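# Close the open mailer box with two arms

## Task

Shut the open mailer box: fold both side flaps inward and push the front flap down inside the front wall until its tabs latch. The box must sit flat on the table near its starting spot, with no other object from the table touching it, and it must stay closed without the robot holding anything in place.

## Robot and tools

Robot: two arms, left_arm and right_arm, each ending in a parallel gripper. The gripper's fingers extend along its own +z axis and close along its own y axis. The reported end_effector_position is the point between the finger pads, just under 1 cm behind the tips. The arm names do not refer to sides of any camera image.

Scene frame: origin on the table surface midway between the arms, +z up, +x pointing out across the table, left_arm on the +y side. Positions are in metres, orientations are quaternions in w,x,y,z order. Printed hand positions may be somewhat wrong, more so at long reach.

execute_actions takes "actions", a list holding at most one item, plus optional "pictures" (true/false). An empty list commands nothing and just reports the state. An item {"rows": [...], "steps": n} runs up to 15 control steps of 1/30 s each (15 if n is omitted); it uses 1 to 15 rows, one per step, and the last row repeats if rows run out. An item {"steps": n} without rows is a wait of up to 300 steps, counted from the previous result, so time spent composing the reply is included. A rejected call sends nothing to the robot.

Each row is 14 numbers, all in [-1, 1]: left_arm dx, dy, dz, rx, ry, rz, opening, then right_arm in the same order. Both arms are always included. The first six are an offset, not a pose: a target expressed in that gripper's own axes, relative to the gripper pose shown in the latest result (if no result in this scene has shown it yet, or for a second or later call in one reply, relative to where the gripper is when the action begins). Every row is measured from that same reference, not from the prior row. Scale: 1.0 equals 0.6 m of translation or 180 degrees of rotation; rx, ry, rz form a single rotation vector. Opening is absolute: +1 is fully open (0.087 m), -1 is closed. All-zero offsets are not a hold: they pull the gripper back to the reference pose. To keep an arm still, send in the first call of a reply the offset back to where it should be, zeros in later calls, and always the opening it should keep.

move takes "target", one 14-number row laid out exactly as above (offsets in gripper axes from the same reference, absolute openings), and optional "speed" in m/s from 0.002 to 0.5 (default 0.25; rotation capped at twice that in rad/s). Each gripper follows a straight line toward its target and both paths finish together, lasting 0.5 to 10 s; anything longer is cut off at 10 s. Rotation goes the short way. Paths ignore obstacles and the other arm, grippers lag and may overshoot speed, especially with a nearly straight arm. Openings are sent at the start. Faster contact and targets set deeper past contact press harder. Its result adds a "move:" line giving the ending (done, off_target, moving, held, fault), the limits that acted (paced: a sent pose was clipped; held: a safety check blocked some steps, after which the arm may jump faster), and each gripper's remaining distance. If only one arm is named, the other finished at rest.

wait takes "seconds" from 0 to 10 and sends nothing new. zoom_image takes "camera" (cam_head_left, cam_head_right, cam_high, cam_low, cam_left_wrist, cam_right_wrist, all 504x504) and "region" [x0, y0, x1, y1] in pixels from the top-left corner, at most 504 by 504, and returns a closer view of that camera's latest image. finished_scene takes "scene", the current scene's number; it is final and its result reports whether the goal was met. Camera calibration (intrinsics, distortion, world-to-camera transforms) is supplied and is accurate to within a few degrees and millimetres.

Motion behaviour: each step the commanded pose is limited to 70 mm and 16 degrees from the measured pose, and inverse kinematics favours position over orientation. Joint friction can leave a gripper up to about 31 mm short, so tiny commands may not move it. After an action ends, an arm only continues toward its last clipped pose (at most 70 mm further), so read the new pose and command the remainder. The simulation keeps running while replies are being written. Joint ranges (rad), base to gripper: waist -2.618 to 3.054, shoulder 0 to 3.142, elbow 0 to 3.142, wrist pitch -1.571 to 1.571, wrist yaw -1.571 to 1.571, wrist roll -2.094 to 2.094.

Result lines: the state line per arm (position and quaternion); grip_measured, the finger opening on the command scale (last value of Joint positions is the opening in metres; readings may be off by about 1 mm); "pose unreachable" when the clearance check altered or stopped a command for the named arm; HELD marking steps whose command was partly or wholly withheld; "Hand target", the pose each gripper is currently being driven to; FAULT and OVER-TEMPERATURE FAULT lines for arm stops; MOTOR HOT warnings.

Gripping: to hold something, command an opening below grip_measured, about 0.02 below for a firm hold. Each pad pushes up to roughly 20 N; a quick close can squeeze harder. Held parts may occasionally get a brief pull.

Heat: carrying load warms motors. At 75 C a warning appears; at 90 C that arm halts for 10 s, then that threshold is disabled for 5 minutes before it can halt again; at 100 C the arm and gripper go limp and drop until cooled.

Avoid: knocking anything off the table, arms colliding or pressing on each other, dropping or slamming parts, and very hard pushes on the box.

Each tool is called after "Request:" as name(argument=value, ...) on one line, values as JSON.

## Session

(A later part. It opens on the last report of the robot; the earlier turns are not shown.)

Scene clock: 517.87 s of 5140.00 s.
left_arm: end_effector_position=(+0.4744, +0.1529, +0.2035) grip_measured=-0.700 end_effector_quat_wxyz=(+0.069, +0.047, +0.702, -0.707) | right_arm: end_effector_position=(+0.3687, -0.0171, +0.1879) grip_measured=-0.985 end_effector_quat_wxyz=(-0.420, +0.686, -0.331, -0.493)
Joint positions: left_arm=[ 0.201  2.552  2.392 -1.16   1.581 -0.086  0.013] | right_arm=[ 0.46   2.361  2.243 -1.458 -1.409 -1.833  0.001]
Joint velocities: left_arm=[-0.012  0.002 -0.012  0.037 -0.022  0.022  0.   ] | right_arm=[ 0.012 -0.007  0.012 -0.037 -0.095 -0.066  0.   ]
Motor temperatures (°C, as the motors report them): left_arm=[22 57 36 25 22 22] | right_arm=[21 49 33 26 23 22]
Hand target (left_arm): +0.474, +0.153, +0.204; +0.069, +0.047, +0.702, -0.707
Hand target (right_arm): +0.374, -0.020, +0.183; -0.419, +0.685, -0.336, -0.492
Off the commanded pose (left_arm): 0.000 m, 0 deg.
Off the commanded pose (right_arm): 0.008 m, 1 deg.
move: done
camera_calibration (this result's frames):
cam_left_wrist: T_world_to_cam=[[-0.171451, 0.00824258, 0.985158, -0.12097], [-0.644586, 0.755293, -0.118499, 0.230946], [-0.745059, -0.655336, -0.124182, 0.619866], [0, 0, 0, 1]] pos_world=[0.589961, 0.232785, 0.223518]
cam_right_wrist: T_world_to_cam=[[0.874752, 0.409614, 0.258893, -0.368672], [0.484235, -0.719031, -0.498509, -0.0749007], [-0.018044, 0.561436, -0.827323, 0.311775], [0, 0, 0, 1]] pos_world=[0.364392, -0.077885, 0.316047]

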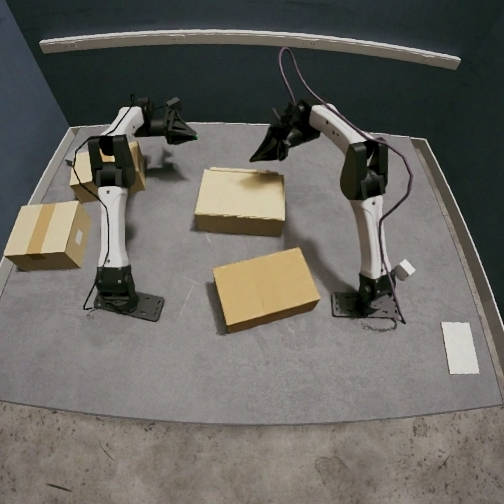

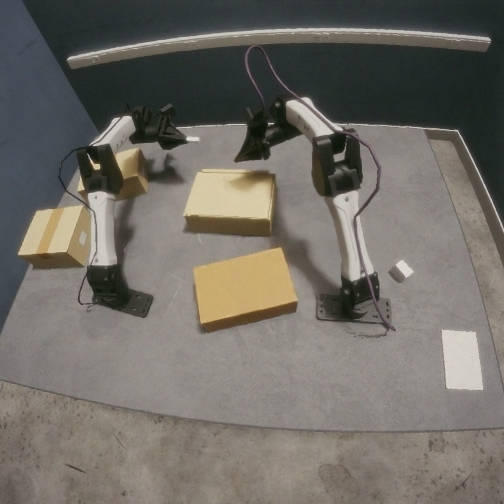

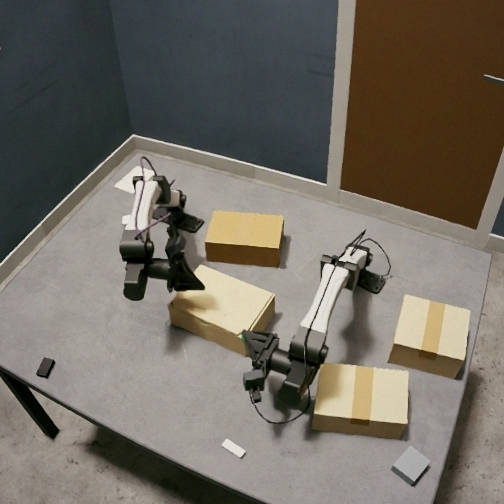

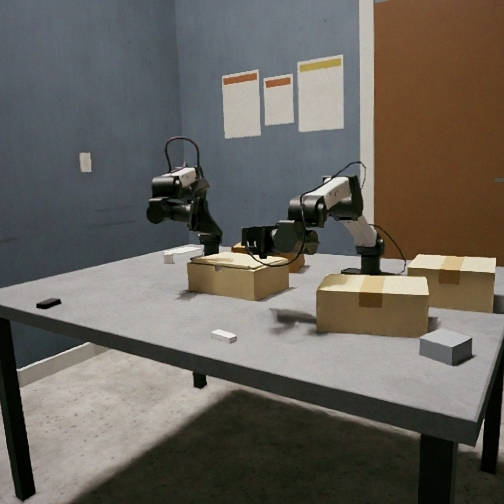

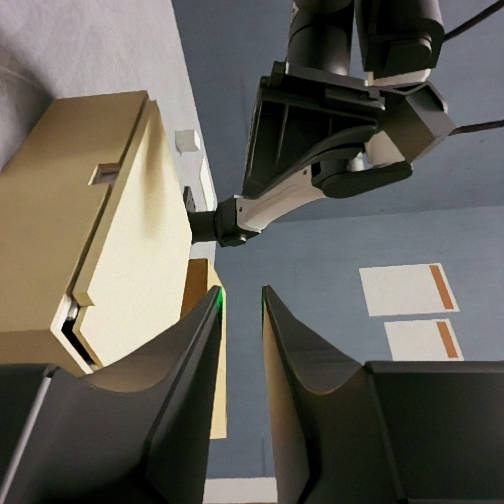

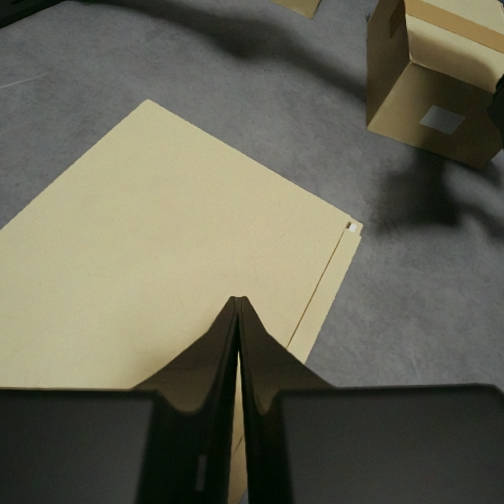

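Lid rose slightly; check whether it holds.

Request:
wait(seconds=2)

Scene clock: 520.70 s of 5140.00 s.
left_arm: end_effector_position=(+0.4744, +0.1529, +0.2035) grip_measured=-0.700 end_effector_quat_wxyz=(+0.069, +0.047, +0.702, -0.707) | right_arm: end_effector_position=(+0.3682, -0.0174, +0.1880) grip_measured=-0.985 end_effector_quat_wxyz=(-0.420, +0.686, -0.331, -0.493)
Joint positions: left_arm=[ 0.201  2.552  2.392 -1.16   1.581 -0.086  0.013] | right_arm=[ 0.46   2.361  2.243 -1.463 -1.409 -1.836  0.001]
Joint velocities: left_arm=[ 0.002 -0.007  0.002 -0.051 -0.022  0.007 -0.001] | right_arm=[-0.012 -0.002 -0.012  0.007 -0.051  0.037 -0.001]
Motor temperatures (°C, as the motors report them): left_arm=[22 58 36 25 22 22] | right_arm=[21 48 33 26 23 22]
Hand target (left_arm): +0.474, +0.153, +0.204; +0.069, +0.047, +0.702, -0.707
Hand target (right_arm): +0.374, -0.020, +0.183; -0.419, +0.685, -0.336, -0.492
Off the commanded pose (left_arm): 0.000 m, 0 deg.
Off the commanded pose (right_arm): 0.008 m, 1 deg.
Steps of this call (steps 1 to 85: nothing new was sent). Readings (end_effector_position):
1: left_arm (+0.4744, +0.1529, +0.2035) | right_arm (+0.3686, -0.0172, +0.1880)
2: left_arm (+0.4744, +0.1529, +0.2035) | right_arm (+0.3685, -0.0172, +0.1880)
4: left_arm (+0.4744, +0.1529, +0.2035) | right_arm (+0.3684, -0.0173, +0.1880)
8: left_arm (+0.4744, +0.1529, +0.2035) | right_arm (+0.3682, -0.0173, +0.1880)
85: the state above
camera_calibration (this result's frames):
cam_left_wrist: T_world_to_cam=[[-0.171451, 0.00824258, 0.985158, -0.12097], [-0.644586, 0.755293, -0.118499, 0.230946], [-0.745059, -0.655336, -0.124182, 0.619866], [0, 0, 0, 1]] pos_world=[0.589961, 0.232785, 0.223518]
cam_right_wrist: T_world_to_cam=[[0.874807, 0.410221, 0.257744, -0.367982], [0.484089, -0.719, -0.498695, -0.0746827], [-0.019257, 0.561033, -0.827569, 0.31244], [0, 0, 0, 1]] pos_world=[0.364083, -0.0780318, 0.316167]

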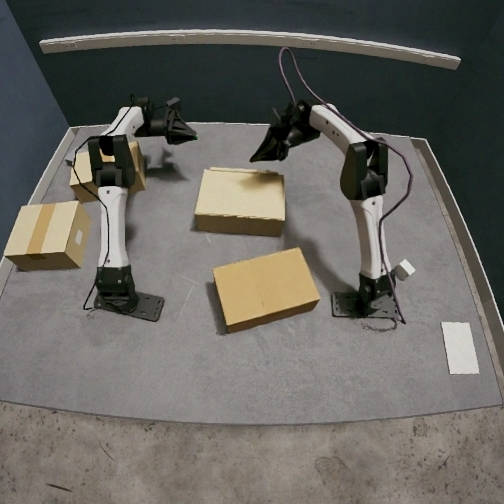

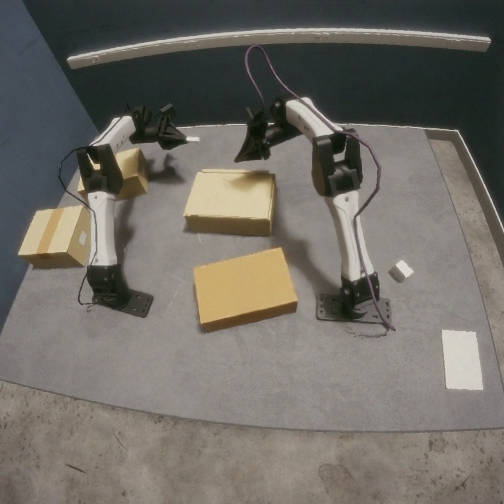

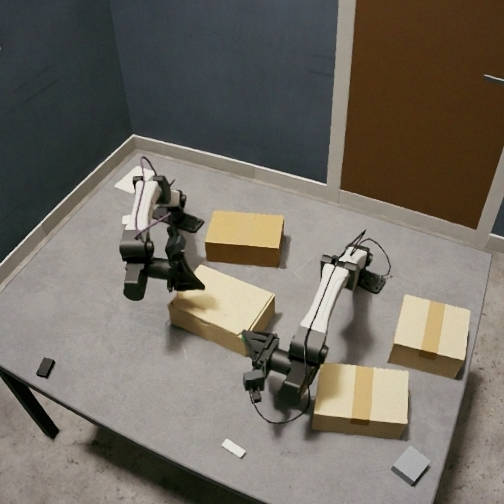

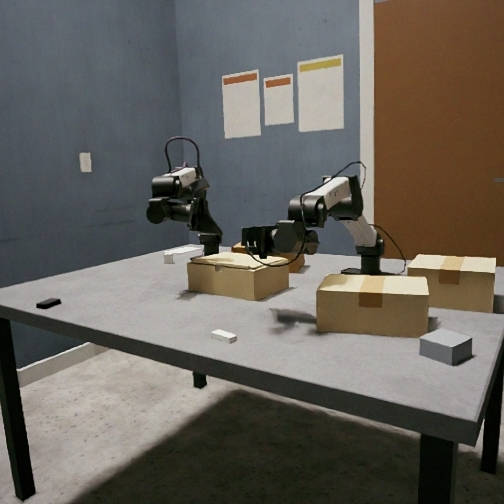

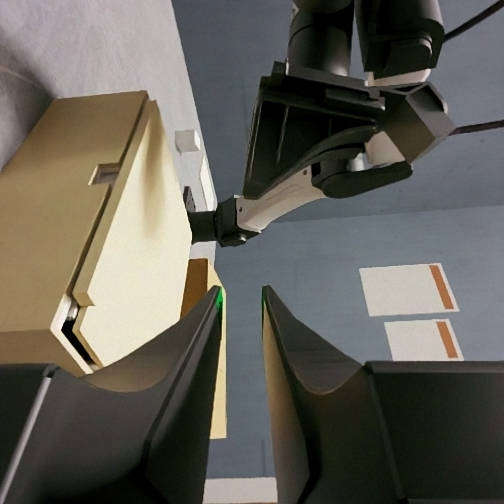

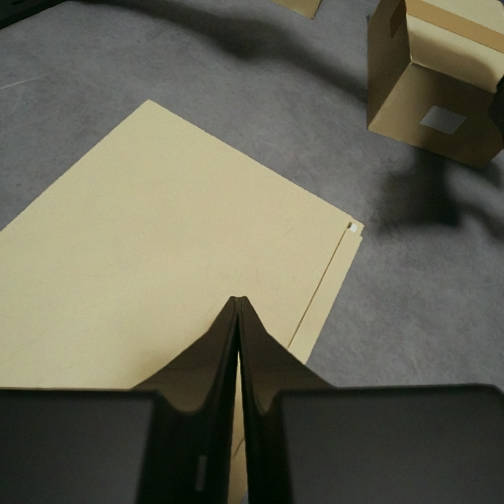

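Latched; the centre is within about 2 cm of the start.

Request:
finished_scene(scene=2)

The scene is finished: the task was done.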